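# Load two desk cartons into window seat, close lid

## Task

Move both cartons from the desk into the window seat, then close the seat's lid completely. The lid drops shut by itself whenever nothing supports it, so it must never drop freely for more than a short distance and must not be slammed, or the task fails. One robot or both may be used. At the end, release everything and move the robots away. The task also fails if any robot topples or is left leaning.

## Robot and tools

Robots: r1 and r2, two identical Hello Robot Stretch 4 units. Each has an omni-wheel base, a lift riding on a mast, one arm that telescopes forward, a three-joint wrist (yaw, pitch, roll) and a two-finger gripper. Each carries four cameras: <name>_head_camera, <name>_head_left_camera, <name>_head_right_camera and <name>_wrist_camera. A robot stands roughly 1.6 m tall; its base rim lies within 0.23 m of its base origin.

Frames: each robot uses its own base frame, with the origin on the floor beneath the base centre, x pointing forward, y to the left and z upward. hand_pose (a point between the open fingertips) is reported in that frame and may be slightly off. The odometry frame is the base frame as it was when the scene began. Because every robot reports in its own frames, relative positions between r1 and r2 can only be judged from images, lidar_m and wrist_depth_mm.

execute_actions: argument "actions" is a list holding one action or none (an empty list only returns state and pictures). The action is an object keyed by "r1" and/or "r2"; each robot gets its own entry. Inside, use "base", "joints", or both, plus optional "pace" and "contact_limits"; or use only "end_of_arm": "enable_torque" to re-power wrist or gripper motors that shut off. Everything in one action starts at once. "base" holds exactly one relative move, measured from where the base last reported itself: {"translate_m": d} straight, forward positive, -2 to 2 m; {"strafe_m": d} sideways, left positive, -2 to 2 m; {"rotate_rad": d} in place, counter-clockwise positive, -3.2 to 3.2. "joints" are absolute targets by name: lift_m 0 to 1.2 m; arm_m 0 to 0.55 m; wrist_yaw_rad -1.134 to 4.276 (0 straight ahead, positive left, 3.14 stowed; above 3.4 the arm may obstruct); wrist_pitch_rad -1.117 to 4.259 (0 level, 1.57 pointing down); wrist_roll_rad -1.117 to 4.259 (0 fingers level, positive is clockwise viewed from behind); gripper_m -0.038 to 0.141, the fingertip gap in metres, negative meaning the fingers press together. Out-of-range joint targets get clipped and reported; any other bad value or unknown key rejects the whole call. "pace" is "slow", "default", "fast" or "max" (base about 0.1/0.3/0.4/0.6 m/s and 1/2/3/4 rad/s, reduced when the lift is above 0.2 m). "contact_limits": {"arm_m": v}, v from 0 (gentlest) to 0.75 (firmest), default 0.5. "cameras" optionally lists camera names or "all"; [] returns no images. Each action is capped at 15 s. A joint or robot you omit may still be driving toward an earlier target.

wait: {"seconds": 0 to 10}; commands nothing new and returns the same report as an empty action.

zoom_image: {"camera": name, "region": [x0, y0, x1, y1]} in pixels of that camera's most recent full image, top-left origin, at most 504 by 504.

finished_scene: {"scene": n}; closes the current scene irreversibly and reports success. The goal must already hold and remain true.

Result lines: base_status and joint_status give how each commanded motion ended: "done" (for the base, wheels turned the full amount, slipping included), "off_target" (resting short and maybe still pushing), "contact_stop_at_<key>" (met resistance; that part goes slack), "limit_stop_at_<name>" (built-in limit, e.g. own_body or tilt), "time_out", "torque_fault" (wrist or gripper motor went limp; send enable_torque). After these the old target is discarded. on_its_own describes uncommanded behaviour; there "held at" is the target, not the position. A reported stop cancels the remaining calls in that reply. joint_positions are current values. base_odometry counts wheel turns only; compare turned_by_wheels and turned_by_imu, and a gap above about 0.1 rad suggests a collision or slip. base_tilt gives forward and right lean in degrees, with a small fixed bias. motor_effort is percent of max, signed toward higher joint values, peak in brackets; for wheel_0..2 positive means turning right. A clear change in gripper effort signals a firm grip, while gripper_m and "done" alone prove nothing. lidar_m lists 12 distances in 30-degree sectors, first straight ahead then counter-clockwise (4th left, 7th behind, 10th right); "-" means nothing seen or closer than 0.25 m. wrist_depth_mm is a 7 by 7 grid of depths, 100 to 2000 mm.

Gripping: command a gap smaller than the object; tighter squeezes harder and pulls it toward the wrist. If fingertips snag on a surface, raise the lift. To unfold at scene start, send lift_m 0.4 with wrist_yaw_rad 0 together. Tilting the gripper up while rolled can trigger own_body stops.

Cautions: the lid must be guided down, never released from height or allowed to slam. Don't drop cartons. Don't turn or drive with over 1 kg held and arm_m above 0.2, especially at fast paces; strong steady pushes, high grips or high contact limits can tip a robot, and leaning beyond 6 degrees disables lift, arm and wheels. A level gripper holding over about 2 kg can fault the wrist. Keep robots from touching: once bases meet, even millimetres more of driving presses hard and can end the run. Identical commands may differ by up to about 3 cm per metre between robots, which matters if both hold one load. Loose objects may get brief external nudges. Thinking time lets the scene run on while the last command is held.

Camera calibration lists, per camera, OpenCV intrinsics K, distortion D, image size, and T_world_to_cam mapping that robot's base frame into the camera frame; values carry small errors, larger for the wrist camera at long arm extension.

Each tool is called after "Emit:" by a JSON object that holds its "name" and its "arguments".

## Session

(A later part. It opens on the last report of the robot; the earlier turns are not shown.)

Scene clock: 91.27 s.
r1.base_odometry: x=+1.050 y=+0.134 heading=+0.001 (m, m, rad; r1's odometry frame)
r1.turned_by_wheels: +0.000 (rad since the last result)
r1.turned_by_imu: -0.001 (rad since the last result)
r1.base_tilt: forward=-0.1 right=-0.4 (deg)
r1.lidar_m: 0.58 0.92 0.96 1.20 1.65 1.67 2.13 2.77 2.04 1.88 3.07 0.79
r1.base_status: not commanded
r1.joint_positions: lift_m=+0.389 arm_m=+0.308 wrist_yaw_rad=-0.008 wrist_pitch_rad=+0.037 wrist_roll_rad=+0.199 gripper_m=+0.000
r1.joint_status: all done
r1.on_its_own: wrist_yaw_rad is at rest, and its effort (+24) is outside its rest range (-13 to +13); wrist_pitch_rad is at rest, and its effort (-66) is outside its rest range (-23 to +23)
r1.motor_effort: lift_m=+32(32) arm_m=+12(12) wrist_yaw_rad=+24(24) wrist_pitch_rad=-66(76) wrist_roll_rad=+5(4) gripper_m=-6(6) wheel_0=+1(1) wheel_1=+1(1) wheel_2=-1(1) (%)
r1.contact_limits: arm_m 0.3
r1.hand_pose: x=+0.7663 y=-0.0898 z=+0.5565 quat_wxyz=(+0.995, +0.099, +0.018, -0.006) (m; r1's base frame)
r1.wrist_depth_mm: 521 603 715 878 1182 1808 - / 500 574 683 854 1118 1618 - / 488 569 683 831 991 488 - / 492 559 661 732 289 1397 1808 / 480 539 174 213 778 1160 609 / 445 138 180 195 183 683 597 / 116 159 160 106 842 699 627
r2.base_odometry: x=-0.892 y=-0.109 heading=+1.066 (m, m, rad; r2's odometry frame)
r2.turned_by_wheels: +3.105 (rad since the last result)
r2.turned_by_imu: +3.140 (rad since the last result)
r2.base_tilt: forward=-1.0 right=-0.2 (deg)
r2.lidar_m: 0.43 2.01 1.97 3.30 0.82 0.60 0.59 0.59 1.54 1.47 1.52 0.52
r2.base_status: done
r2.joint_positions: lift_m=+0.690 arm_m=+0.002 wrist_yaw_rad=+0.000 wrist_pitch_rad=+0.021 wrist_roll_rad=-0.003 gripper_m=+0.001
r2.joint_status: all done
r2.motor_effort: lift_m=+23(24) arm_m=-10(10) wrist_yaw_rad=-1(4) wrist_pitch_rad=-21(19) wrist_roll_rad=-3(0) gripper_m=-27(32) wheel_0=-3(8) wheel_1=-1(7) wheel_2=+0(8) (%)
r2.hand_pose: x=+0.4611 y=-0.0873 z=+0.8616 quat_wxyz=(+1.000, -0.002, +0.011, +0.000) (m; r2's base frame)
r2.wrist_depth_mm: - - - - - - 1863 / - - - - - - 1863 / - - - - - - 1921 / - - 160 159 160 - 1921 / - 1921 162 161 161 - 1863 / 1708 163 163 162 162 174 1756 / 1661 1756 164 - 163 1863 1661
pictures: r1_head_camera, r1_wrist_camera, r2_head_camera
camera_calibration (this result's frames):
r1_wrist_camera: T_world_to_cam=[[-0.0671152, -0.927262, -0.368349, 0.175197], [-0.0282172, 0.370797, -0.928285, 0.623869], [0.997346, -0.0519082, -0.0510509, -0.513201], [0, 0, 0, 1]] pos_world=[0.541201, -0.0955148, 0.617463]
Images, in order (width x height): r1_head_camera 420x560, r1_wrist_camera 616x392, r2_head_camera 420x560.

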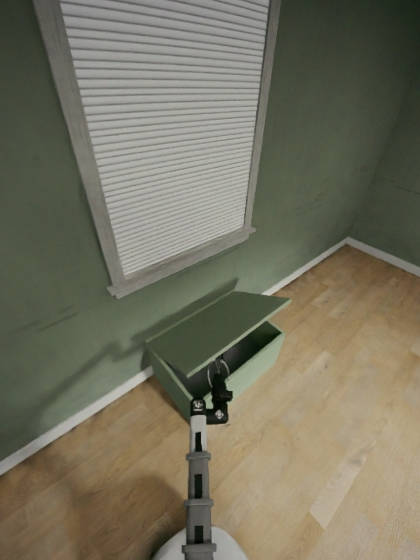

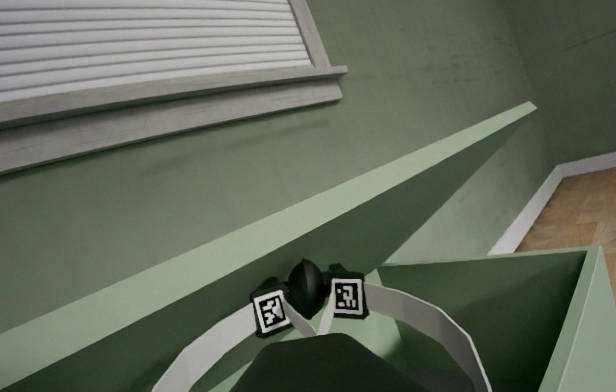

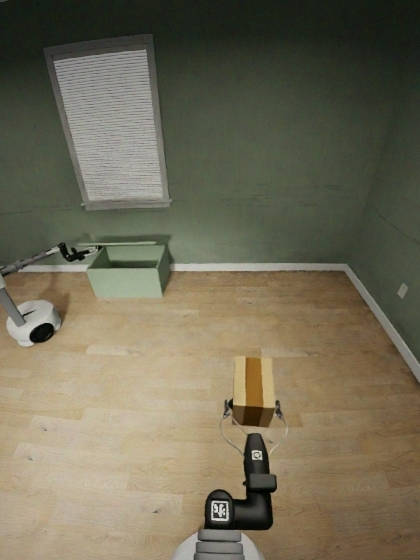

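Emit:
{"name": "execute_actions", "arguments": {"actions": [{"r1": {"joints": {"lift_m": 0.48, "arm_m": 0.42}, "pace": "slow", "contact_limits": {"arm_m": 0.3}}, "r2": {"base": {"translate_m": 1.4}, "joints": {"wrist_pitch_rad": 1.5, "arm_m": 0.05}, "pace": "max"}}], "cameras": ["r1_wrist_camera", "r2_head_left_camera", "r1_head_camera"]}}

Scene clock: 104.03 s.
r1.base_odometry: x=+1.050 y=+0.134 heading=+0.000 (m, m, rad; r1's odometry frame)
r1.turned_by_wheels: +0.000 (rad since the last result)
r1.turned_by_imu: -0.002 (rad since the last result)
r1.base_tilt: forward=-0.1 right=-0.3 (deg)
r1.lidar_m: 0.59 0.93 0.93 1.19 1.65 1.67 2.11 2.77 2.02 2.55 1.42 0.77
r1.base_status: not commanded
r1.joint_positions: lift_m=+0.479 arm_m=+0.418 wrist_yaw_rad=-0.012 wrist_pitch_rad=+0.028 wrist_roll_rad=+0.199 gripper_m=+0.000
r1.joint_status: all done
r1.on_its_own: wrist_yaw_rad is at rest, and its effort (+34) is outside its rest range (-13 to +13); wrist_pitch_rad is at rest, and its effort (-43) is outside its rest range (-23 to +23)
r1.motor_effort: lift_m=+29(30) arm_m=+12(13) wrist_yaw_rad=+34(34) wrist_pitch_rad=-43(66) wrist_roll_rad=+3(5) gripper_m=-5(7) wheel_0=-2(2) wheel_1=+1(1) wheel_2=-4(3) (%)
r1.contact_limits: arm_m 0.3
r1.hand_pose: x=+0.8760 y=-0.0908 z=+0.6493 quat_wxyz=(+0.995, +0.100, +0.014, -0.007) (m; r1's base frame)
r1.wrist_depth_mm: 452 517 627 768 1042 1576 - / 442 504 603 732 976 1397 - / 421 477 564 691 330 452 - / 404 469 517 216 309 1182 1808 / 392 145 174 226 399 1098 1499 / 121 149 182 192 185 1008 1138 / 132 164 160 106 732 609 549
r2.base_odometry: x=-0.215 y=+1.117 heading=+1.066 (m, m, rad; r2's odometry frame)
r2.turned_by_wheels: +0.000 (rad since the last result)
r2.turned_by_imu: -0.005 (rad since the last result)
r2.base_tilt: forward=-1.1 right=-0.2 (deg)
r2.lidar_m: 1.00 0.83 0.78 1.40 3.45 2.08 2.04 2.09 1.51 1.45 1.46 1.04
r2.base_status: done
r2.joint_positions: lift_m=+0.690 arm_m=+0.048 wrist_yaw_rad=+0.000 wrist_pitch_rad=+1.500 wrist_roll_rad=-0.003 gripper_m=+0.001
r2.joint_status: all done
r2.motor_effort: lift_m=+21(23) arm_m=+9(10) wrist_yaw_rad=+0(3) wrist_pitch_rad=-1(18) wrist_roll_rad=-2(1) gripper_m=-31(33) wheel_0=+3(8) wheel_1=+1(8) wheel_2=+1(13) (%)
r2.hand_pose: x=+0.2396 y=-0.0874 z=+0.5802 quat_wxyz=(+0.732, -0.001, +0.682, +0.001) (m; r2's base frame)
r2.wrist_depth_mm: 798 798 809 820 831 831 831 / 798 798 809 820 820 831 842 / 798 809 809 809 820 831 842 / 809 809 158 158 158 854 854 / 798 798 161 160 160 842 842 / 788 164 163 162 162 174 842 / 788 591 165 - 164 842 842
pictures: r1_head_camera, r1_wrist_camera, r2_head_left_camera
camera_calibration (this result's frames):
r1_wrist_camera: T_world_to_cam=[[-0.066936, -0.926872, -0.369361, 0.21639], [-0.0189411, 0.371305, -0.928318, 0.705334], [0.997577, -0.0551418, -0.0424096, -0.624079], [0, 0, 0, 1]] pos_world=[0.650412, -0.0957409, 0.708233]
Images, in order (width x height): r1_head_camera 420x560, r1_wrist_camera 616x392, r2_head_left_camera 420x672.

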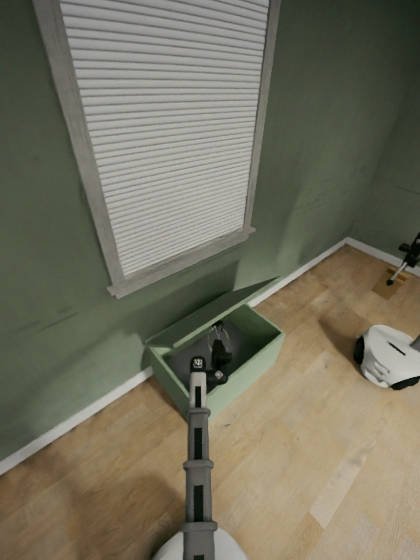

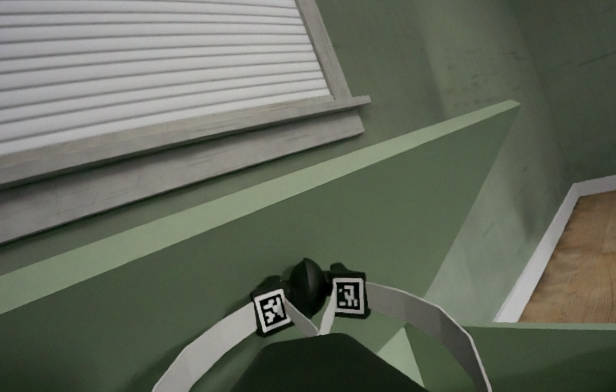

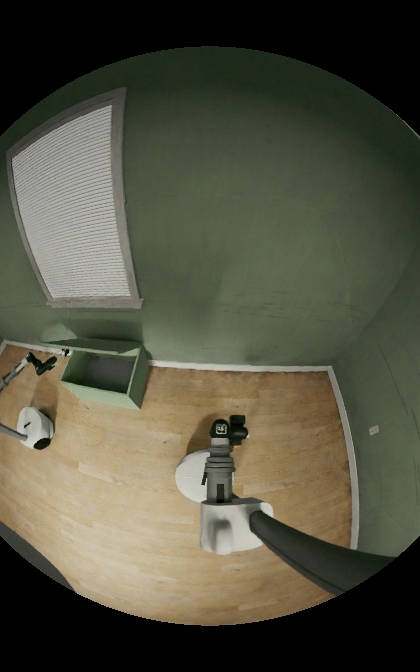

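Emit:
{"name": "execute_actions", "arguments": {"actions": [{"r1": {"joints": {"lift_m": 0.53, "arm_m": 0.47, "wrist_yaw_rad": 0.3}, "pace": "slow", "contact_limits": {"arm_m": 0.3}}, "r2": {"base": {"strafe_m": 0.85}, "pace": "max"}}], "cameras": ["r1_wrist_camera"]}}

Emit:
{"name": "execute_actions", "arguments": {"actions": [{"r1": {"joints": {"lift_m": 0.56, "arm_m": 0.55, "wrist_yaw_rad": 0.6}, "pace": "slow", "contact_limits": {"arm_m": 0.3}}, "r2": {"joints": {"arm_m": 0.2}}}], "cameras": ["r1_wrist_camera", "r2_head_camera", "r1_head_camera", "r2_wrist_camera"]}}

Scene clock: 115.07 s.
r1.base_odometry: x=+1.050 y=+0.134 heading=-0.001 (m, m, rad; r1's odometry frame)
r1.turned_by_wheels: -0.001 (rad since the last result)
r1.turned_by_imu: -0.002 (rad since the last result)
r1.base_tilt: forward=-0.1 right=-0.5 (deg)
r1.lidar_m: 0.60 0.92 0.94 1.20 1.64 1.68 2.10 2.76 2.02 2.53 0.56 0.61
r1.base_status: not commanded
r1.joint_positions: lift_m=+0.529 arm_m=+0.468 wrist_yaw_rad=+0.295 wrist_pitch_rad=+0.022 wrist_roll_rad=+0.200 gripper_m=+0.000
r1.joint_status: all done
r1.on_its_own: wrist_yaw_rad is at rest, and its effort (+15) is outside its rest range (-13 to +13)
r1.motor_effort: lift_m=+26(30) arm_m=+12(14) wrist_yaw_rad=+15(61) wrist_pitch_rad=-20(45) wrist_roll_rad=+2(3) gripper_m=-5(6) wheel_0=-7(10) wheel_1=-1(1) wheel_2=-10(10) (%)
r1.contact_limits: arm_m 0.3
r1.hand_pose: x=+0.9402 y=+0.0002 z=+0.7014 quat_wxyz=(+0.984, +0.097, +0.025, +0.145) (m; r1's base frame)
r1.wrist_depth_mm: 375 410 452 504 564 654 768 / 368 402 445 492 539 304 334 / 366 392 418 220 246 300 366 / 338 177 193 223 264 325 410 / 158 178 204 229 283 359 466 / 166 186 202 191 282 402 539 / 174 193 224 106 345 462 597
r2.base_odometry: x=-0.960 y=+1.527 heading=+1.066 (m, m, rad; r2's odometry frame)
r2.turned_by_wheels: +0.000 (rad since the last result)
r2.turned_by_imu: -0.005 (rad since the last result)
r2.base_tilt: forward=-1.1 right=-0.1 (deg)
r2.lidar_m: 0.49 0.52 0.59 0.58 2.55 2.92 2.04 2.06 2.42 2.31 1.41 0.52
r2.base_status: done
r2.joint_positions: lift_m=+0.690 arm_m=+0.048 wrist_yaw_rad=+0.000 wrist_pitch_rad=+1.501 wrist_roll_rad=-0.003 gripper_m=+0.001
r2.joint_status: not commanded
r2.motor_effort: lift_m=+21(21) arm_m=+9(9) wrist_yaw_rad=+0(1) wrist_pitch_rad=-2(4) wrist_roll_rad=-2(0) gripper_m=-34(32) wheel_0=+0(13) wheel_1=-1(12) wheel_2=-1(3) (%)
r2.hand_pose: x=+0.2395 y=-0.0874 z=+0.5802 quat_wxyz=(+0.731, -0.001, +0.682, +0.001) (m; r2's base frame)
r2.wrist_depth_mm: 484 492 504 517 569 831 842 / 707 741 759 788 831 820 831 / 788 798 809 809 820 842 842 / 788 798 159 158 158 842 842 / 798 798 161 160 161 831 854 / 788 164 163 162 163 174 866 / 798 591 165 - 165 831 842
pictures: r1_wrist_camera
camera_calibration (this result's frames):
r1_wrist_camera: T_world_to_cam=[[0.218312, -0.902983, -0.370083, 0.0565767], [-0.124196, 0.350438, -0.928315, 0.820152], [0.967944, 0.248625, -0.0356422, -0.657852], [0, 0, 0, 1]] pos_world=[0.726272, -0.0727664, 0.75885]
Images, in order (width x height): r1_wrist_camera 616x392.

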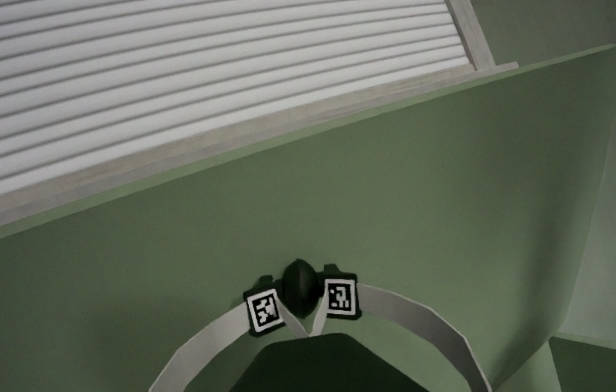

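Scene clock: 117.13 s.
r1.base_odometry: x=+1.050 y=+0.134 heading=+0.000 (m, m, rad; r1's odometry frame)
r1.turned_by_wheels: +0.001 (rad since the last result)
r1.turned_by_imu: +0.000 (rad since the last result)
r1.base_tilt: forward=-0.2 right=-0.4 (deg)
r1.lidar_m: 0.58 0.91 0.96 1.21 1.65 1.67 2.10 2.77 2.03 2.52 0.57 0.61
r1.base_status: not commanded
r1.joint_positions: lift_m=+0.560 arm_m=+0.547 wrist_yaw_rad=+0.602 wrist_pitch_rad=+0.017 wrist_roll_rad=+0.200 gripper_m=+0.000
r1.joint_status: all done
r1.motor_effort: lift_m=+25(26) arm_m=+10(11) wrist_yaw_rad=-4(42) wrist_pitch_rad=-7(25) wrist_roll_rad=+1(2) gripper_m=-6(6) wheel_0=-2(7) wheel_1=+0(1) wheel_2=-7(10) (%)
r1.contact_limits: arm_m 0.3
r1.hand_pose: x=+1.0055 y=+0.0912 z=+0.7329 quat_wxyz=(+0.951, +0.093, +0.038, +0.294) (m; r1's base frame)
r1.wrist_depth_mm: 314 322 329 340 349 355 246 / 314 320 330 338 338 238 247 / 314 320 325 224 234 244 253 / 310 213 220 229 239 251 260 / 208 216 225 234 245 257 267 / 212 220 225 195 181 264 277 / 216 224 234 106 258 272 285
r2.base_odometry: x=-0.960 y=+1.527 heading=+1.066 (m, m, rad; r2's odometry frame)
r2.turned_by_wheels: +0.000 (rad since the last result)
r2.turned_by_imu: -0.001 (rad since the last result)
r2.base_tilt: forward=-1.0 right=-0.1 (deg)
r2.lidar_m: 0.34 0.52 0.60 0.58 2.55 2.92 2.04 2.08 2.42 2.30 1.42 0.53
r2.base_status: not commanded
r2.joint_positions: lift_m=+0.690 arm_m=+0.198 wrist_yaw_rad=+0.000 wrist_pitch_rad=+1.500 wrist_roll_rad=-0.003 gripper_m=+0.001
r2.joint_status: all done
r2.motor_effort: lift_m=+20(20) arm_m=+9(10) wrist_yaw_rad=-1(0) wrist_pitch_rad=-1(3) wrist_roll_rad=+0(1) gripper_m=-28(34) wheel_0=-1(1) wheel_1=-1(1) wheel_2=-1(1) (%)
r2.hand_pose: x=+0.3895 y=-0.0874 z=+0.5802 quat_wxyz=(+0.732, -0.001, +0.682, +0.001) (m; r2's base frame)
r2.wrist_depth_mm: 732 732 741 759 640 842 831 / 723 741 741 759 574 831 842 / 640 530 480 521 477 831 842 / 778 798 159 158 158 831 842 / 788 798 161 160 161 842 854 / 798 164 163 162 163 174 854 / 788 809 165 - 165 842 854
pictures: r1_head_camera, r1_wrist_camera, r2_head_camera, r2_wrist_camera
camera_calibration (this result's frames):
r1_wrist_camera: T_world_to_cam=[[0.482009, -0.79394, -0.370576, -0.138607], [-0.220639, 0.299331, -0.928288, 0.927252], [0.84793, 0.529207, -0.0308942, -0.650885], [0, 0, 0, 1]] pos_world=[0.823303, -0.0431483, 0.789284]
r2_wrist_camera: T_world_to_cam=[[0.0407069, -0.998105, 0.0461492, -0.142403], [-0.999089, -0.040068, 0.0146867, 0.414021], [-0.0128097, -0.046705, -0.998827, 0.809255], [0, 0, 0, 1]] pos_world=[0.429807, -0.0877478, 0.808797]
Images, in order (width x height): r1_head_camera 420x560, r1_wrist_camera 616x392, r2_head_camera 420x560, r2_wrist_camera 616x392.

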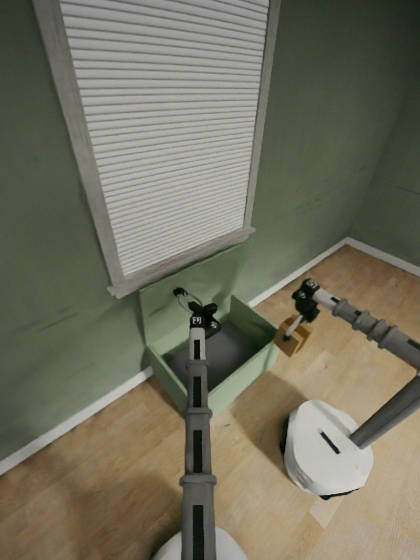

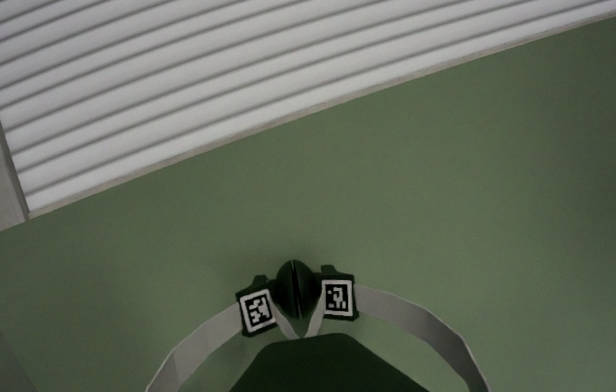

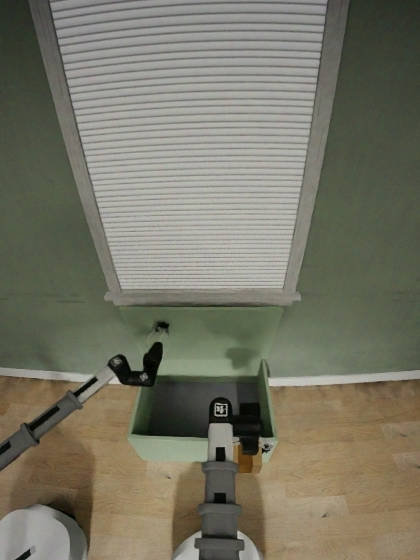

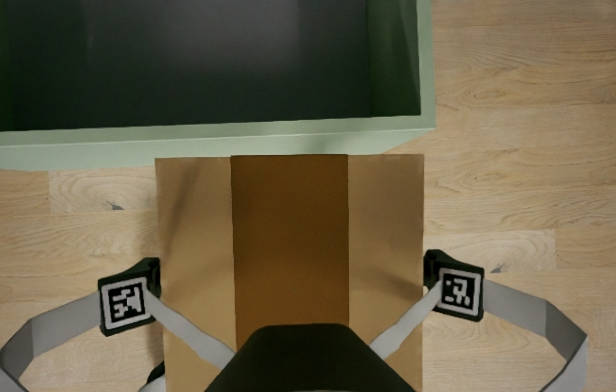

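Emit:
{"name": "execute_actions", "arguments": {"actions": [{"r2": {"base": {"translate_m": 0.08}, "joints": {"arm_m": 0.45, "wrist_pitch_rad": 1.55}, "contact_limits": {"arm_m": 0.2}}}], "cameras": ["r2_wrist_camera"]}}

Emit:
{"name": "execute_actions", "arguments": {"actions": [{"r2": {"joints": {"lift_m": 0.36, "arm_m": 0.5}, "contact_limits": {"arm_m": 0.2}}}], "cameras": ["r2_wrist_camera", "r1_head_camera", "r2_head_camera"]}}

Scene clock: 131.77 s.
r1.base_odometry: x=+1.050 y=+0.134 heading=+0.000 (m, m, rad; r1's odometry frame)
r1.turned_by_wheels: +0.000 (rad since the last result)
r1.turned_by_imu: -0.001 (rad since the last result)
r1.base_tilt: forward=+0.0 right=-0.4 (deg)
r1.lidar_m: 0.60 0.92 0.96 1.21 1.65 1.68 2.09 2.77 2.01 2.51 0.57 0.58
r1.base_status: not commanded
r1.joint_positions: lift_m=+0.560 arm_m=+0.547 wrist_yaw_rad=+0.602 wrist_pitch_rad=+0.017 wrist_roll_rad=+0.200 gripper_m=+0.000
r1.joint_status: not commanded
r1.motor_effort: lift_m=+25(25) arm_m=+10(10) wrist_yaw_rad=-4(4) wrist_pitch_rad=-8(5) wrist_roll_rad=+1(2) gripper_m=-3(5) wheel_0=-2(2) wheel_1=-1(0) wheel_2=-7(7) (%)
r1.hand_pose: x=+1.0055 y=+0.0912 z=+0.7329 quat_wxyz=(+0.951, +0.093, +0.038, +0.294) (m; r1's base frame)
r1.wrist_depth_mm: 314 322 329 340 349 359 245 / 312 320 330 338 338 239 247 / 312 320 324 225 234 245 253 / 310 213 220 229 239 250 260 / 208 216 224 233 245 257 268 / 212 220 225 195 181 264 276 / 216 224 235 106 259 272 283
r2.base_odometry: x=-0.921 y=+1.597 heading=+1.067 (m, m, rad; r2's odometry frame)
r2.turned_by_wheels: +0.000 (rad since the last result)
r2.turned_by_imu: -0.001 (rad since the last result)
r2.base_tilt: forward=-1.0 right=-0.1 (deg)
r2.lidar_m: 0.41 0.43 0.56 0.58 0.66 3.00 2.12 2.17 2.41 2.30 1.30 0.42
r2.base_status: done
r2.joint_positions: lift_m=+0.690 arm_m=+0.448 wrist_yaw_rad=+0.000 wrist_pitch_rad=+1.550 wrist_roll_rad=-0.003 gripper_m=+0.001
r2.joint_status: all done
r2.motor_effort: lift_m=+21(20) arm_m=+9(10) wrist_yaw_rad=-1(1) wrist_pitch_rad=-1(8) wrist_roll_rad=-1(2) gripper_m=-34(30) wheel_0=+2(7) wheel_1=+2(8) wheel_2=+0(7) (%)
r2.contact_limits: arm_m 0.2
r2.hand_pose: x=+0.6252 y=-0.0874 z=+0.5795 quat_wxyz=(+0.714, -0.001, +0.700, +0.001) (m; r2's base frame)
r2.wrist_depth_mm: 525 539 549 569 544 654 676 / 715 723 732 732 569 820 831 / 723 732 732 741 521 831 831 / 723 723 159 158 158 831 831 / 741 741 160 160 160 831 854 / 691 163 163 162 162 174 866 / 480 512 165 - 164 854 866
pictures: r2_wrist_camera
camera_calibration (this result's frames):
r2_wrist_camera: T_world_to_cam=[[0.0430675, -0.998099, 0.0440762, -0.152242], [-0.997123, -0.040187, 0.0642738, 0.619533], [-0.0623804, -0.0467175, -0.996958, 0.841531], [0, 0, 0, 1]] pos_world=[0.676802, -0.0877412, 0.805862]
Images, in order (width x height): r2_wrist_camera 616x392.

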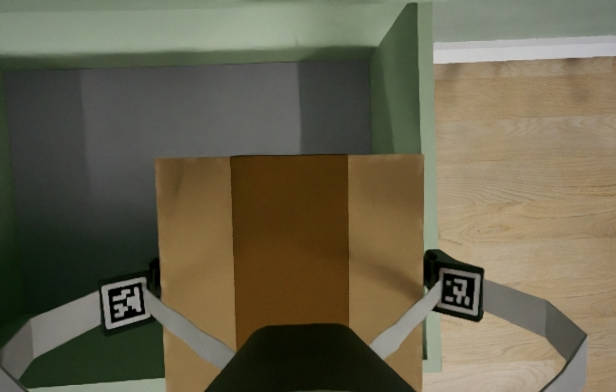

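Scene clock: 134.13 s.
r1.base_odometry: x=+1.050 y=+0.134 heading=+0.000 (m, m, rad; r1's odometry frame)
r1.turned_by_wheels: +0.000 (rad since the last result)
r1.turned_by_imu: +0.000 (rad since the last result)
r1.base_tilt: forward=-0.2 right=-0.4 (deg)
r1.lidar_m: 0.60 0.92 0.95 1.20 1.65 1.66 2.10 2.77 2.02 2.53 0.58 0.58
r1.base_status: not commanded
r1.joint_positions: lift_m=+0.560 arm_m=+0.547 wrist_yaw_rad=+0.602 wrist_pitch_rad=+0.017 wrist_roll_rad=+0.200 gripper_m=+0.000
r1.joint_status: not commanded
r1.motor_effort: lift_m=+24(25) arm_m=+10(10) wrist_yaw_rad=-4(4) wrist_pitch_rad=-8(7) wrist_roll_rad=+1(1) gripper_m=-5(3) wheel_0=-2(2) wheel_1=+0(1) wheel_2=-7(7) (%)
r1.hand_pose: x=+1.0055 y=+0.0912 z=+0.7329 quat_wxyz=(+0.951, +0.093, +0.038, +0.294) (m; r1's base frame)
r1.wrist_depth_mm: 314 322 330 340 349 359 245 / 314 322 329 338 338 239 247 / 312 320 324 224 233 245 253 / 309 212 220 229 239 251 260 / 208 215 224 233 245 258 267 / 212 220 224 195 181 264 276 / 216 224 235 105 258 272 283
r2.base_odometry: x=-0.921 y=+1.597 heading=+1.067 (m, m, rad; r2's odometry frame)
r2.turned_by_wheels: +0.000 (rad since the last result)
r2.turned_by_imu: -0.001 (rad since the last result)
r2.base_tilt: forward=-1.0 right=+0.0 (deg)
r2.lidar_m: 0.40 0.43 0.55 0.58 0.65 3.01 2.13 2.16 2.42 2.30 1.32 0.42
r2.base_status: not commanded
r2.joint_positions: lift_m=+0.360 arm_m=+0.498 wrist_yaw_rad=+0.000 wrist_pitch_rad=+1.550 wrist_roll_rad=-0.003 gripper_m=+0.001
r2.joint_status: all done
r2.motor_effort: lift_m=+14(19) arm_m=+10(10) wrist_yaw_rad=+0(0) wrist_pitch_rad=-1(3) wrist_roll_rad=-1(1) gripper_m=-32(34) wheel_0=+2(1) wheel_1=+3(3) wheel_2=+0(0) (%)
r2.contact_limits: arm_m 0.2
r2.hand_pose: x=+0.6751 y=-0.0874 z=+0.2501 quat_wxyz=(+0.714, -0.001, +0.700, +0.001) (m; r2's base frame)
r2.wrist_depth_mm: 392 394 399 399 407 309 229 / 394 399 402 407 413 312 231 / 397 399 407 407 413 317 234 / 402 404 159 158 158 322 236 / 407 407 161 160 160 306 239 / 407 164 163 163 163 174 216 / 410 413 165 - 164 336 252
pictures: r1_head_camera, r2_head_camera, r2_wrist_camera
camera_calibration (this result's frames):
r2_wrist_camera: T_world_to_cam=[[0.0429337, -0.998106, 0.0440682, -0.13978], [-0.997117, -0.0400451, 0.0644595, 0.690457], [-0.0625726, -0.0467086, -0.996947, 0.516319], [0, 0, 0, 1]] pos_world=[0.726775, -0.0877494, 0.476396]
Images, in order (width x height): r1_head_camera 420x560, r2_head_camera 420x560, r2_wrist_camera 616x392.

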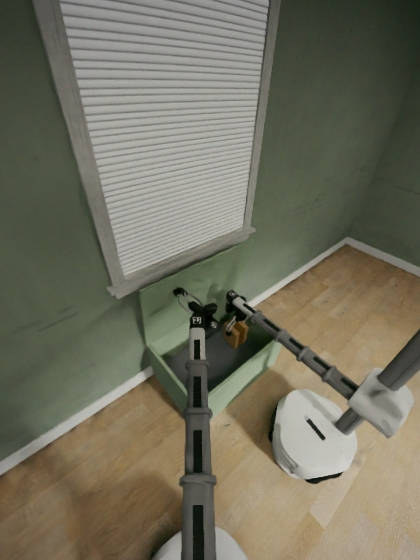

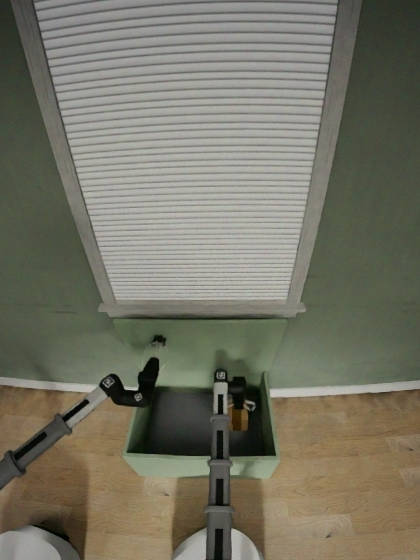

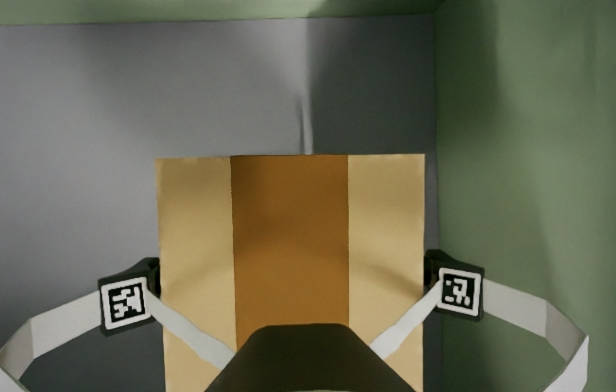

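Emit:
{"name": "execute_actions", "arguments": {"actions": [{"r2": {"joints": {"lift_m": 0.30, "arm_m": 0.55, "wrist_pitch_rad": 1.52}, "contact_limits": {"arm_m": 0.2}, "pace": "slow"}}], "cameras": ["r1_head_camera"]}}

Scene clock: 141.00 s.
r1.base_odometry: x=+1.050 y=+0.134 heading=+0.000 (m, m, rad; r1's odometry frame)
r1.turned_by_wheels: +0.000 (rad since the last result)
r1.turned_by_imu: -0.001 (rad since the last result)
r1.base_tilt: forward=-0.1 right=-0.5 (deg)
r1.lidar_m: 0.59 0.90 0.95 1.20 1.65 1.67 2.12 2.77 2.05 2.54 0.59 0.58
r1.base_status: not commanded
r1.joint_positions: lift_m=+0.560 arm_m=+0.547 wrist_yaw_rad=+0.602 wrist_pitch_rad=+0.017 wrist_roll_rad=+0.200 gripper_m=+0.000
r1.joint_status: not commanded
r1.motor_effort: lift_m=+25(25) arm_m=+10(10) wrist_yaw_rad=-4(5) wrist_pitch_rad=-9(8) wrist_roll_rad=+1(1) gripper_m=-4(5) wheel_0=-2(2) wheel_1=+0(1) wheel_2=-7(7) (%)
r1.hand_pose: x=+1.0055 y=+0.0912 z=+0.7329 quat_wxyz=(+0.951, +0.093, +0.038, +0.294) (m; r1's base frame)
r1.wrist_depth_mm: 314 320 329 338 349 359 245 / 314 320 329 336 340 238 247 / 312 320 325 224 234 245 254 / 309 213 220 229 239 251 260 / 208 216 224 233 246 257 267 / 212 220 224 195 181 265 276 / 216 223 234 106 258 273 283
r2.base_odometry: x=-0.921 y=+1.597 heading=+1.067 (m, m, rad; r2's odometry frame)
r2.turned_by_wheels: +0.000 (rad since the last result)
r2.turned_by_imu: -0.001 (rad since the last result)
r2.base_tilt: forward=-1.0 right=-0.1 (deg)
r2.lidar_m: 0.41 0.42 0.55 0.58 0.66 3.01 2.11 2.16 2.40 2.30 1.31 0.44
r2.base_status: not commanded
r2.joint_positions: lift_m=+0.300 arm_m=+0.548 wrist_yaw_rad=+0.000 wrist_pitch_rad=+1.521 wrist_roll_rad=-0.003 gripper_m=+0.001
r2.joint_status: all done
r2.motor_effort: lift_m=+14(14) arm_m=+10(10) wrist_yaw_rad=+0(0) wrist_pitch_rad=-2(6) wrist_roll_rad=-2(2) gripper_m=-33(30) wheel_0=+2(2) wheel_1=+2(3) wheel_2=+0(0) (%)
r2.contact_limits: arm_m 0.2
r2.hand_pose: x=+0.7333 y=-0.0874 z=+0.1904 quat_wxyz=(+0.725, -0.001, +0.689, +0.001) (m; r2's base frame)
r2.wrist_depth_mm: 254 259 265 271 279 272 229 / 340 343 347 349 355 309 231 / 340 343 351 351 353 315 233 / 343 345 158 158 159 319 235 / 343 347 161 160 160 301 237 / 345 163 163 162 162 174 220 / 349 349 165 - 164 334 250
pictures: r1_head_camera
Images, in order (width x height): r1_head_camera 420x560.

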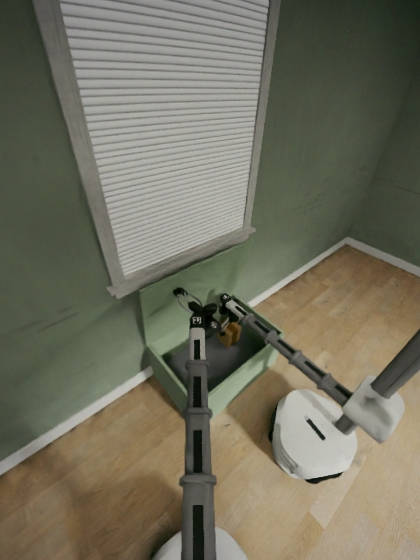

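Emit:
{"name": "execute_actions", "arguments": {"actions": [{"r2": {"joints": {"lift_m": 0.28}, "pace": "slow"}}], "cameras": []}}

Scene clock: 143.70 s.
r1.base_odometry: x=+1.050 y=+0.134 heading=+0.000 (m, m, rad; r1's odometry frame)
r1.turned_by_wheels: +0.000 (rad since the last result)
r1.turned_by_imu: -0.001 (rad since the last result)
r1.base_tilt: forward=-0.3 right=-0.4 (deg)
r1.lidar_m: 0.59 0.91 0.95 1.21 1.64 1.67 2.10 2.77 2.03 2.55 0.56 0.59
r1.base_status: not commanded
r1.joint_positions: lift_m=+0.560 arm_m=+0.547 wrist_yaw_rad=+0.602 wrist_pitch_rad=+0.017 wrist_roll_rad=+0.200 gripper_m=+0.000
r1.joint_status: not commanded
r1.motor_effort: lift_m=+25(25) arm_m=+10(10) wrist_yaw_rad=-4(4) wrist_pitch_rad=-8(9) wrist_roll_rad=+1(2) gripper_m=-7(5) wheel_0=-2(3) wheel_1=-1(1) wheel_2=-7(7) (%)
r1.hand_pose: x=+1.0055 y=+0.0912 z=+0.7329 quat_wxyz=(+0.951, +0.093, +0.038, +0.294) (m; r1's base frame)
r1.wrist_depth_mm: 314 322 330 338 347 357 245 / 312 322 330 338 340 240 247 / 314 322 324 225 234 244 254 / 309 213 220 229 239 251 260 / 208 215 225 233 245 257 268 / 211 220 225 195 181 264 276 / 216 224 235 106 259 273 283
r2.base_odometry: x=-0.921 y=+1.597 heading=+1.067 (m, m, rad; r2's odometry frame)
r2.turned_by_wheels: +0.000 (rad since the last result)
r2.turned_by_imu: -0.001 (rad since the last result)
r2.base_tilt: forward=-0.9 right=-0.1 (deg)
r2.lidar_m: 0.40 0.43 0.55 0.59 0.66 3.00 2.13 2.17 2.41 2.30 1.31 0.44
r2.base_status: not commanded
r2.joint_positions: lift_m=+0.280 arm_m=+0.548 wrist_yaw_rad=+0.000 wrist_pitch_rad=+1.521 wrist_roll_rad=-0.003 gripper_m=+0.001
r2.joint_status: all done
r2.motor_effort: lift_m=+14(13) arm_m=+10(10) wrist_yaw_rad=+1(0) wrist_pitch_rad=-4(2) wrist_roll_rad=-1(1) gripper_m=-31(33) wheel_0=+2(1) wheel_1=+2(3) wheel_2=+0(0) (%)
r2.hand_pose: x=+0.7333 y=-0.0874 z=+0.1704 quat_wxyz=(+0.725, -0.001, +0.689, +0.001) (m; r2's base frame)
r2.wrist_depth_mm: 254 259 266 272 281 272 228 / 320 324 325 330 332 309 230 / 320 324 327 330 336 314 233 / 324 324 159 158 158 319 235 / 325 327 161 160 160 303 237 / 327 164 163 162 162 174 219 / 327 330 165 - 165 334 249
pictures: none
No camera images: the call's "cameras" was empty. Leave "cameras" out to get every camera's image.

Emit:
{"name": "execute_actions", "arguments": {"actions": [{"r2": {"joints": {"lift_m": 0.262}, "pace": "slow"}}], "cameras": ["r1_head_camera"]}}

Scene clock: 147.63 s.
r1.base_odometry: x=+1.050 y=+0.134 heading=+0.000 (m, m, rad; r1's odometry frame)
r1.turned_by_wheels: +0.000 (rad since the last result)
r1.turned_by_imu: -0.001 (rad since the last result)
r1.base_tilt: forward=-0.2 right=-0.5 (deg)
r1.lidar_m: 0.59 0.92 0.95 1.21 1.65 1.66 2.10 2.76 2.04 2.53 0.57 0.58
r1.base_status: not commanded
r1.joint_positions: lift_m=+0.560 arm_m=+0.547 wrist_yaw_rad=+0.602 wrist_pitch_rad=+0.017 wrist_roll_rad=+0.200 gripper_m=+0.000
r1.joint_status: not commanded
r1.motor_effort: lift_m=+25(25) arm_m=+10(10) wrist_yaw_rad=-4(5) wrist_pitch_rad=-7(9) wrist_roll_rad=+1(2) gripper_m=-5(3) wheel_0=-3(2) wheel_1=-1(0) wheel_2=-7(7) (%)
r1.hand_pose: x=+1.0055 y=+0.0912 z=+0.7329 quat_wxyz=(+0.951, +0.093, +0.038, +0.294) (m; r1's base frame)
r1.wrist_depth_mm: 312 320 329 340 349 359 245 / 314 322 330 338 338 238 247 / 314 319 324 224 234 244 253 / 309 213 220 229 239 251 260 / 208 216 226 233 245 257 267 / 212 220 224 195 181 264 276 / 216 224 235 106 258 273 283
r2.base_odometry: x=-0.921 y=+1.598 heading=+1.066 (m, m, rad; r2's odometry frame)
r2.turned_by_wheels: +0.000 (rad since the last result)
r2.turned_by_imu: -0.002 (rad since the last result)
r2.base_tilt: forward=-1.1 right=-0.2 (deg)
r2.lidar_m: 0.41 0.43 0.54 0.57 0.65 2.99 2.12 2.18 2.40 2.31 1.30 0.43
r2.base_status: not commanded
r2.joint_positions: lift_m=+0.263 arm_m=+0.548 wrist_yaw_rad=+0.001 wrist_pitch_rad=+1.513 wrist_roll_rad=-0.003 gripper_m=+0.001
r2.joint_status: all done
r2.motor_effort: lift_m=+4(13) arm_m=+8(10) wrist_yaw_rad=-4(4) wrist_pitch_rad=+19(20) wrist_roll_rad=-1(2) gripper_m=-29(31) wheel_0=-2(1) wheel_1=+1(3) wheel_2=-1(0) (%)
r2.hand_pose: x=+0.7359 y=-0.0874 z=+0.1533 quat_wxyz=(+0.727, -0.002, +0.686, +0.002) (m; r2's base frame)
r2.wrist_depth_mm: 237 242 248 254 263 267 224 / 310 315 319 324 329 301 225 / 314 315 319 322 327 304 228 / 312 317 159 159 161 310 229 / 312 315 160 160 161 294 234 / 312 163 160 160 161 174 218 / 314 315 160 - 162 325 245
pictures: r1_head_camera
Images, in order (width x height): r1_head_camera 420x560.

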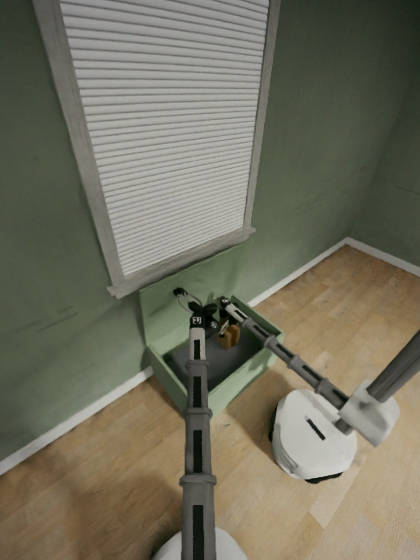

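Emit:
{"name": "execute_actions", "arguments": {"actions": [{"r2": {"joints": {"lift_m": 0.274, "gripper_m": 0.14}}}], "cameras": []}}

Emit:
{"name": "execute_actions", "arguments": {"actions": [{"r2": {"joints": {"lift_m": 0.5}, "pace": "fast"}}], "cameras": ["r2_wrist_camera"]}}

Scene clock: 153.40 s.
r1.base_odometry: x=+1.050 y=+0.134 heading=+0.000 (m, m, rad; r1's odometry frame)
r1.turned_by_wheels: +0.000 (rad since the last result)
r1.turned_by_imu: -0.001 (rad since the last result)
r1.base_tilt: forward=-0.1 right=-0.4 (deg)
r1.lidar_m: 0.59 0.91 0.95 1.21 1.65 1.67 2.10 2.77 2.02 2.55 0.57 0.58
r1.base_status: not commanded
r1.joint_positions: lift_m=+0.560 arm_m=+0.547 wrist_yaw_rad=+0.602 wrist_pitch_rad=+0.017 wrist_roll_rad=+0.200 gripper_m=+0.000
r1.joint_status: not commanded
r1.motor_effort: lift_m=+25(25) arm_m=+10(10) wrist_yaw_rad=-5(4) wrist_pitch_rad=-9(9) wrist_roll_rad=+1(1) gripper_m=-6(4) wheel_0=-2(2) wheel_1=-1(0) wheel_2=-7(7) (%)
r1.hand_pose: x=+1.0055 y=+0.0912 z=+0.7329 quat_wxyz=(+0.951, +0.093, +0.038, +0.294) (m; r1's base frame)
r1.wrist_depth_mm: 312 322 330 342 347 359 245 / 312 322 330 338 340 239 248 / 312 319 324 225 234 245 254 / 310 213 220 229 239 251 260 / 208 216 225 233 245 257 268 / 211 220 225 195 181 265 276 / 216 224 235 105 259 272 282
r2.base_odometry: x=-0.921 y=+1.597 heading=+1.066 (m, m, rad; r2's odometry frame)
r2.turned_by_wheels: +0.000 (rad since the last result)
r2.turned_by_imu: -0.002 (rad since the last result)
r2.base_tilt: forward=-0.9 right=-0.1 (deg)
r2.lidar_m: 0.41 0.43 0.55 0.59 0.65 2.99 2.12 2.14 2.39 2.30 1.32 0.44
r2.base_status: not commanded
r2.joint_positions: lift_m=+0.274 arm_m=+0.548 wrist_yaw_rad=+0.000 wrist_pitch_rad=+1.519 wrist_roll_rad=-0.004 gripper_m=+0.140
r2.joint_status: all done
r2.motor_effort: lift_m=+13(20) arm_m=+8(8) wrist_yaw_rad=+1(4) wrist_pitch_rad=+1(20) wrist_roll_rad=+0(1) gripper_m=+3(25) wheel_0=-3(3) wheel_1=+0(1) wheel_2=-3(4) (%)
r2.hand_pose: x=+0.7339 y=-0.0874 z=+0.1645 quat_wxyz=(+0.725, -0.001, +0.689, +0.001) (m; r2's base frame)
r2.wrist_depth_mm: 246 252 258 264 271 267 224 / 319 322 327 330 332 304 228 / 320 324 325 330 336 309 229 / 322 327 169 170 173 312 230 / 322 324 169 171 173 263 235 / 324 325 169 171 173 285 236 / 322 325 170 - 174 327 234
pictures: none
No camera images: the call's "cameras" was empty. Leave "cameras" out to get every camera's image.

Scene clock: 155.03 s.
r1.base_odometry: x=+1.050 y=+0.134 heading=+0.000 (m, m, rad; r1's odometry frame)
r1.turned_by_wheels: +0.000 (rad since the last result)
r1.turned_by_imu: +0.000 (rad since the last result)
r1.base_tilt: forward=-0.2 right=-0.4 (deg)
r1.lidar_m: 0.58 0.92 0.95 1.21 1.65 1.67 2.10 2.76 2.04 2.54 0.57 0.56
r1.base_status: not commanded
r1.joint_positions: lift_m=+0.560 arm_m=+0.547 wrist_yaw_rad=+0.602 wrist_pitch_rad=+0.017 wrist_roll_rad=+0.200 gripper_m=+0.000
r1.joint_status: not commanded
r1.motor_effort: lift_m=+25(25) arm_m=+10(10) wrist_yaw_rad=-4(4) wrist_pitch_rad=-8(9) wrist_roll_rad=+1(1) gripper_m=-4(4) wheel_0=-3(3) wheel_1=-1(1) wheel_2=-7(7) (%)
r1.hand_pose: x=+1.0055 y=+0.0912 z=+0.7329 quat_wxyz=(+0.951, +0.093, +0.038, +0.294) (m; r1's base frame)
r1.wrist_depth_mm: 314 322 330 340 349 357 246 / 314 320 329 336 338 239 247 / 314 320 325 225 234 244 253 / 309 213 220 229 239 250 260 / 208 216 225 233 246 257 267 / 212 220 224 195 181 265 277 / 216 223 235 106 259 273 283
r2.base_odometry: x=-0.921 y=+1.597 heading=+1.066 (m, m, rad; r2's odometry frame)
r2.turned_by_wheels: +0.000 (rad since the last result)
r2.turned_by_imu: +0.000 (rad since the last result)
r2.base_tilt: forward=-1.0 right=-0.2 (deg)
r2.lidar_m: 0.41 0.43 0.55 0.58 0.65 3.00 2.14 2.19 2.40 2.30 1.32 0.44
r2.base_status: not commanded
r2.joint_positions: lift_m=+0.500 arm_m=+0.548 wrist_yaw_rad=+0.000 wrist_pitch_rad=+1.520 wrist_roll_rad=-0.004 gripper_m=+0.140
r2.joint_status: all done
r2.motor_effort: lift_m=+22(24) arm_m=+8(8) wrist_yaw_rad=+0(1) wrist_pitch_rad=-2(5) wrist_roll_rad=+0(1) gripper_m=+2(5) wheel_0=-3(3) wheel_1=+0(0) wheel_2=-2(3) (%)
r2.hand_pose: x=+0.7337 y=-0.0874 z=+0.3897 quat_wxyz=(+0.725, -0.001, +0.689, +0.001) (m; r2's base frame)
r2.wrist_depth_mm: 164 169 175 181 190 198 224 / 375 387 402 415 430 307 544 / 535 544 549 549 559 310 640 / 535 544 549 394 559 315 634 / 539 544 549 392 559 285 640 / 544 549 549 168 544 289 640 / 544 549 559 - 512 336 647
pictures: r2_wrist_camera
camera_calibration (this result's frames):
r2_wrist_camera: T_world_to_cam=[[0.0417791, -0.998097, 0.0453537, -0.148103], [-0.998599, -0.040239, 0.034355, 0.75269], [-0.0324646, -0.0467255, -0.99838, 0.637658], [0, 0, 0, 1]] pos_world=[0.778524, -0.0877385, 0.617484]
Images, in order (width x height): r2_wrist_camera 616x392.

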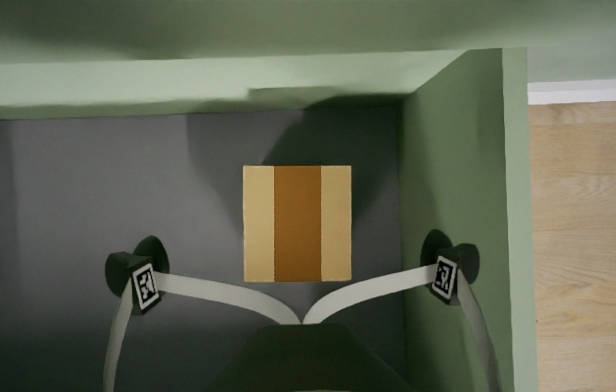

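Emit:
{"name": "execute_actions", "arguments": {"actions": [{"r2": {"base": {"translate_m": -1.44}, "joints": {"arm_m": 0.0}, "pace": "max"}}], "cameras": []}}

Emit:
{"name": "execute_actions", "arguments": {"actions": [{"r2": {"base": {"rotate_rad": -2.86}, "joints": {"wrist_pitch_rad": 0.015, "lift_m": 0.608}, "pace": "fast"}}], "cameras": ["r2_wrist_camera", "r2_head_camera"]}}

Scene clock: 172.07 s.
r1.base_odometry: x=+1.050 y=+0.134 heading=+0.000 (m, m, rad; r1's odometry frame)
r1.turned_by_wheels: +0.000 (rad since the last result)
r1.turned_by_imu: -0.001 (rad since the last result)
r1.base_tilt: forward=-0.1 right=-0.4 (deg)
r1.lidar_m: 0.58 0.90 0.95 1.21 1.65 1.67 2.11 2.77 1.36 1.52 3.07 0.79
r1.base_status: not commanded
r1.joint_positions: lift_m=+0.560 arm_m=+0.547 wrist_yaw_rad=+0.602 wrist_pitch_rad=+0.017 wrist_roll_rad=+0.200 gripper_m=+0.000
r1.joint_status: not commanded
r1.motor_effort: lift_m=+25(25) arm_m=+10(10) wrist_yaw_rad=-4(4) wrist_pitch_rad=-8(8) wrist_roll_rad=+1(1) gripper_m=-5(5) wheel_0=-2(3) wheel_1=-1(1) wheel_2=-7(7) (%)
r1.hand_pose: x=+1.0055 y=+0.0912 z=+0.7329 quat_wxyz=(+0.951, +0.093, +0.038, +0.294) (m; r1's base frame)
r1.wrist_depth_mm: 314 322 329 340 347 357 246 / 312 320 329 338 338 238 247 / 314 320 325 224 234 245 253 / 309 213 220 229 239 251 260 / 208 216 225 232 244 257 267 / 212 220 224 196 181 265 277 / 216 224 235 105 258 273 283
r2.base_odometry: x=-1.618 y=+0.337 heading=+1.066 (m, m, rad; r2's odometry frame)
r2.turned_by_wheels: +0.000 (rad since the last result)
r2.turned_by_imu: +0.001 (rad since the last result)
r2.base_tilt: forward=-0.9 right=+0.0 (deg)
r2.lidar_m: 1.81 1.38 2.55 2.45 2.03 0.64 0.61 0.64 0.88 2.33 2.41 2.44
r2.base_status: done
r2.joint_positions: lift_m=+0.500 arm_m=+0.002 wrist_yaw_rad=+0.000 wrist_pitch_rad=+1.520 wrist_roll_rad=-0.004 gripper_m=+0.140
r2.joint_status: all done
r2.motor_effort: lift_m=+20(22) arm_m=-9(11) wrist_yaw_rad=+1(1) wrist_pitch_rad=-1(3) wrist_roll_rad=-2(2) gripper_m=+0(1) wheel_0=-2(7) wheel_1=-1(6) wheel_2=+0(13) (%)
r2.hand_pose: x=+0.1871 y=-0.0874 z=+0.3898 quat_wxyz=(+0.725, -0.001, +0.689, +0.001) (m; r2's base frame)
r2.wrist_depth_mm: 597 615 609 621 621 634 634 / 597 609 615 621 627 627 640 / 603 609 615 627 634 640 647 / 603 609 621 621 627 640 640 / 603 404 404 410 627 640 654 / 609 399 404 167 640 640 654 / 404 402 404 - 640 634 640
pictures: none
No camera images: the call's "cameras" was empty. Leave "cameras" out to get every camera's image.

Scene clock: 174.30 s.
r1.base_odometry: x=+1.050 y=+0.134 heading=+0.000 (m, m, rad; r1's odometry frame)
r1.turned_by_wheels: +0.000 (rad since the last result)
r1.turned_by_imu: +0.000 (rad since the last result)
r1.base_tilt: forward=-0.3 right=-0.5 (deg)
r1.lidar_m: 0.61 0.91 0.95 1.19 1.64 1.66 2.10 2.78 1.37 2.54 3.08 0.79
r1.base_status: not commanded
r1.joint_positions: lift_m=+0.560 arm_m=+0.547 wrist_yaw_rad=+0.602 wrist_pitch_rad=+0.017 wrist_roll_rad=+0.200 gripper_m=+0.000
r1.joint_status: not commanded
r1.motor_effort: lift_m=+25(25) arm_m=+10(10) wrist_yaw_rad=-4(4) wrist_pitch_rad=-5(7) wrist_roll_rad=+1(1) gripper_m=-4(6) wheel_0=-2(2) wheel_1=-1(1) wheel_2=-7(7) (%)
r1.hand_pose: x=+1.0055 y=+0.0912 z=+0.7329 quat_wxyz=(+0.951, +0.093, +0.038, +0.294) (m; r1's base frame)
r1.wrist_depth_mm: 314 320 330 340 349 357 245 / 312 320 329 336 338 239 247 / 312 320 325 224 234 244 254 / 310 213 220 229 239 251 259 / 208 215 225 232 245 256 268 / 212 221 224 195 181 264 277 / 216 224 234 105 258 273 283
r2.base_odometry: x=-1.618 y=+0.337 heading=-1.794 (m, m, rad; r2's odometry frame)
r2.turned_by_wheels: -2.860 (rad since the last result)
r2.turned_by_imu: -2.894 (rad since the last result)
r2.base_tilt: forward=-1.0 right=-0.2 (deg)
r2.lidar_m: 0.60 0.72 1.29 2.33 2.68 1.86 1.39 1.37 2.44 2.43 1.66 0.60
r2.base_status: done
r2.joint_positions: lift_m=+0.608 arm_m=+0.002 wrist_yaw_rad=+0.000 wrist_pitch_rad=+0.017 wrist_roll_rad=-0.004 gripper_m=+0.140
r2.joint_status: all done
r2.motor_effort: lift_m=+20(24) arm_m=-10(10) wrist_yaw_rad=+1(2) wrist_pitch_rad=-8(11) wrist_roll_rad=-1(0) gripper_m=-2(0) wheel_0=+0(8) wheel_1=+2(15) wheel_2=-1(12) (%)
r2.hand_pose: x=+0.4610 y=-0.0874 z=+0.7810 quat_wxyz=(+1.000, -0.002, +0.009, +0.000) (m; r2's base frame)
r2.wrist_depth_mm: 1336 1281 1229 1160 1138 1098 1042 / 1366 1281 1229 1205 1138 1098 1042 / 1366 1308 1255 1205 1138 1138 1060 / 1366 1336 854 477 1138 1098 1078 / 549 469 477 480 508 452 504 / 1464 430 1281 168 359 342 340 / 1464 1430 1336 - 1229 699 1138
pictures: r2_head_camera, r2_wrist_camera
camera_calibration (this result's frames):
r2_wrist_camera: T_world_to_cam=[[-0.0424526, -0.998102, 0.0446058, -0.115053], [-0.102317, -0.0400681, -0.993945, 0.856812], [0.993846, -0.0467594, -0.100421, -0.154982], [0, 0, 0, 1]] pos_world=[0.23681, -0.0877509, 0.841192]
Images, in order (width x height): r2_head_camera 420x560, r2_wrist_camera 616x392.

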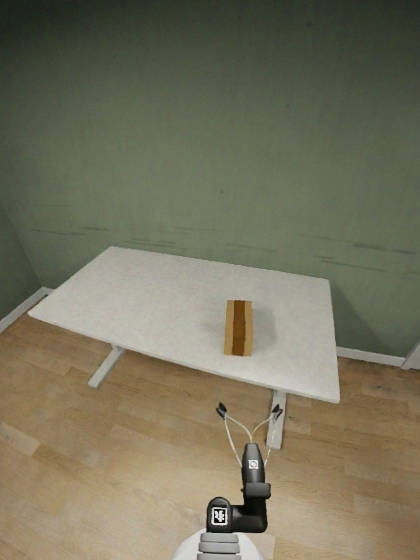

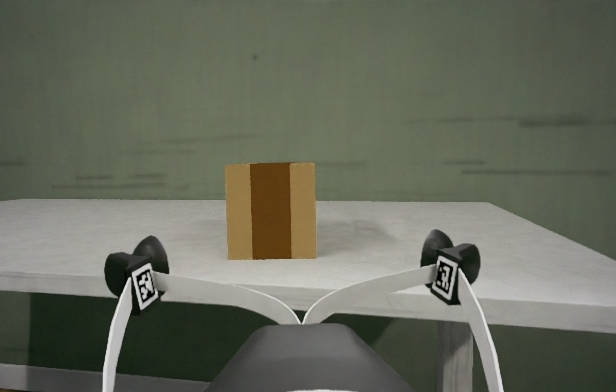

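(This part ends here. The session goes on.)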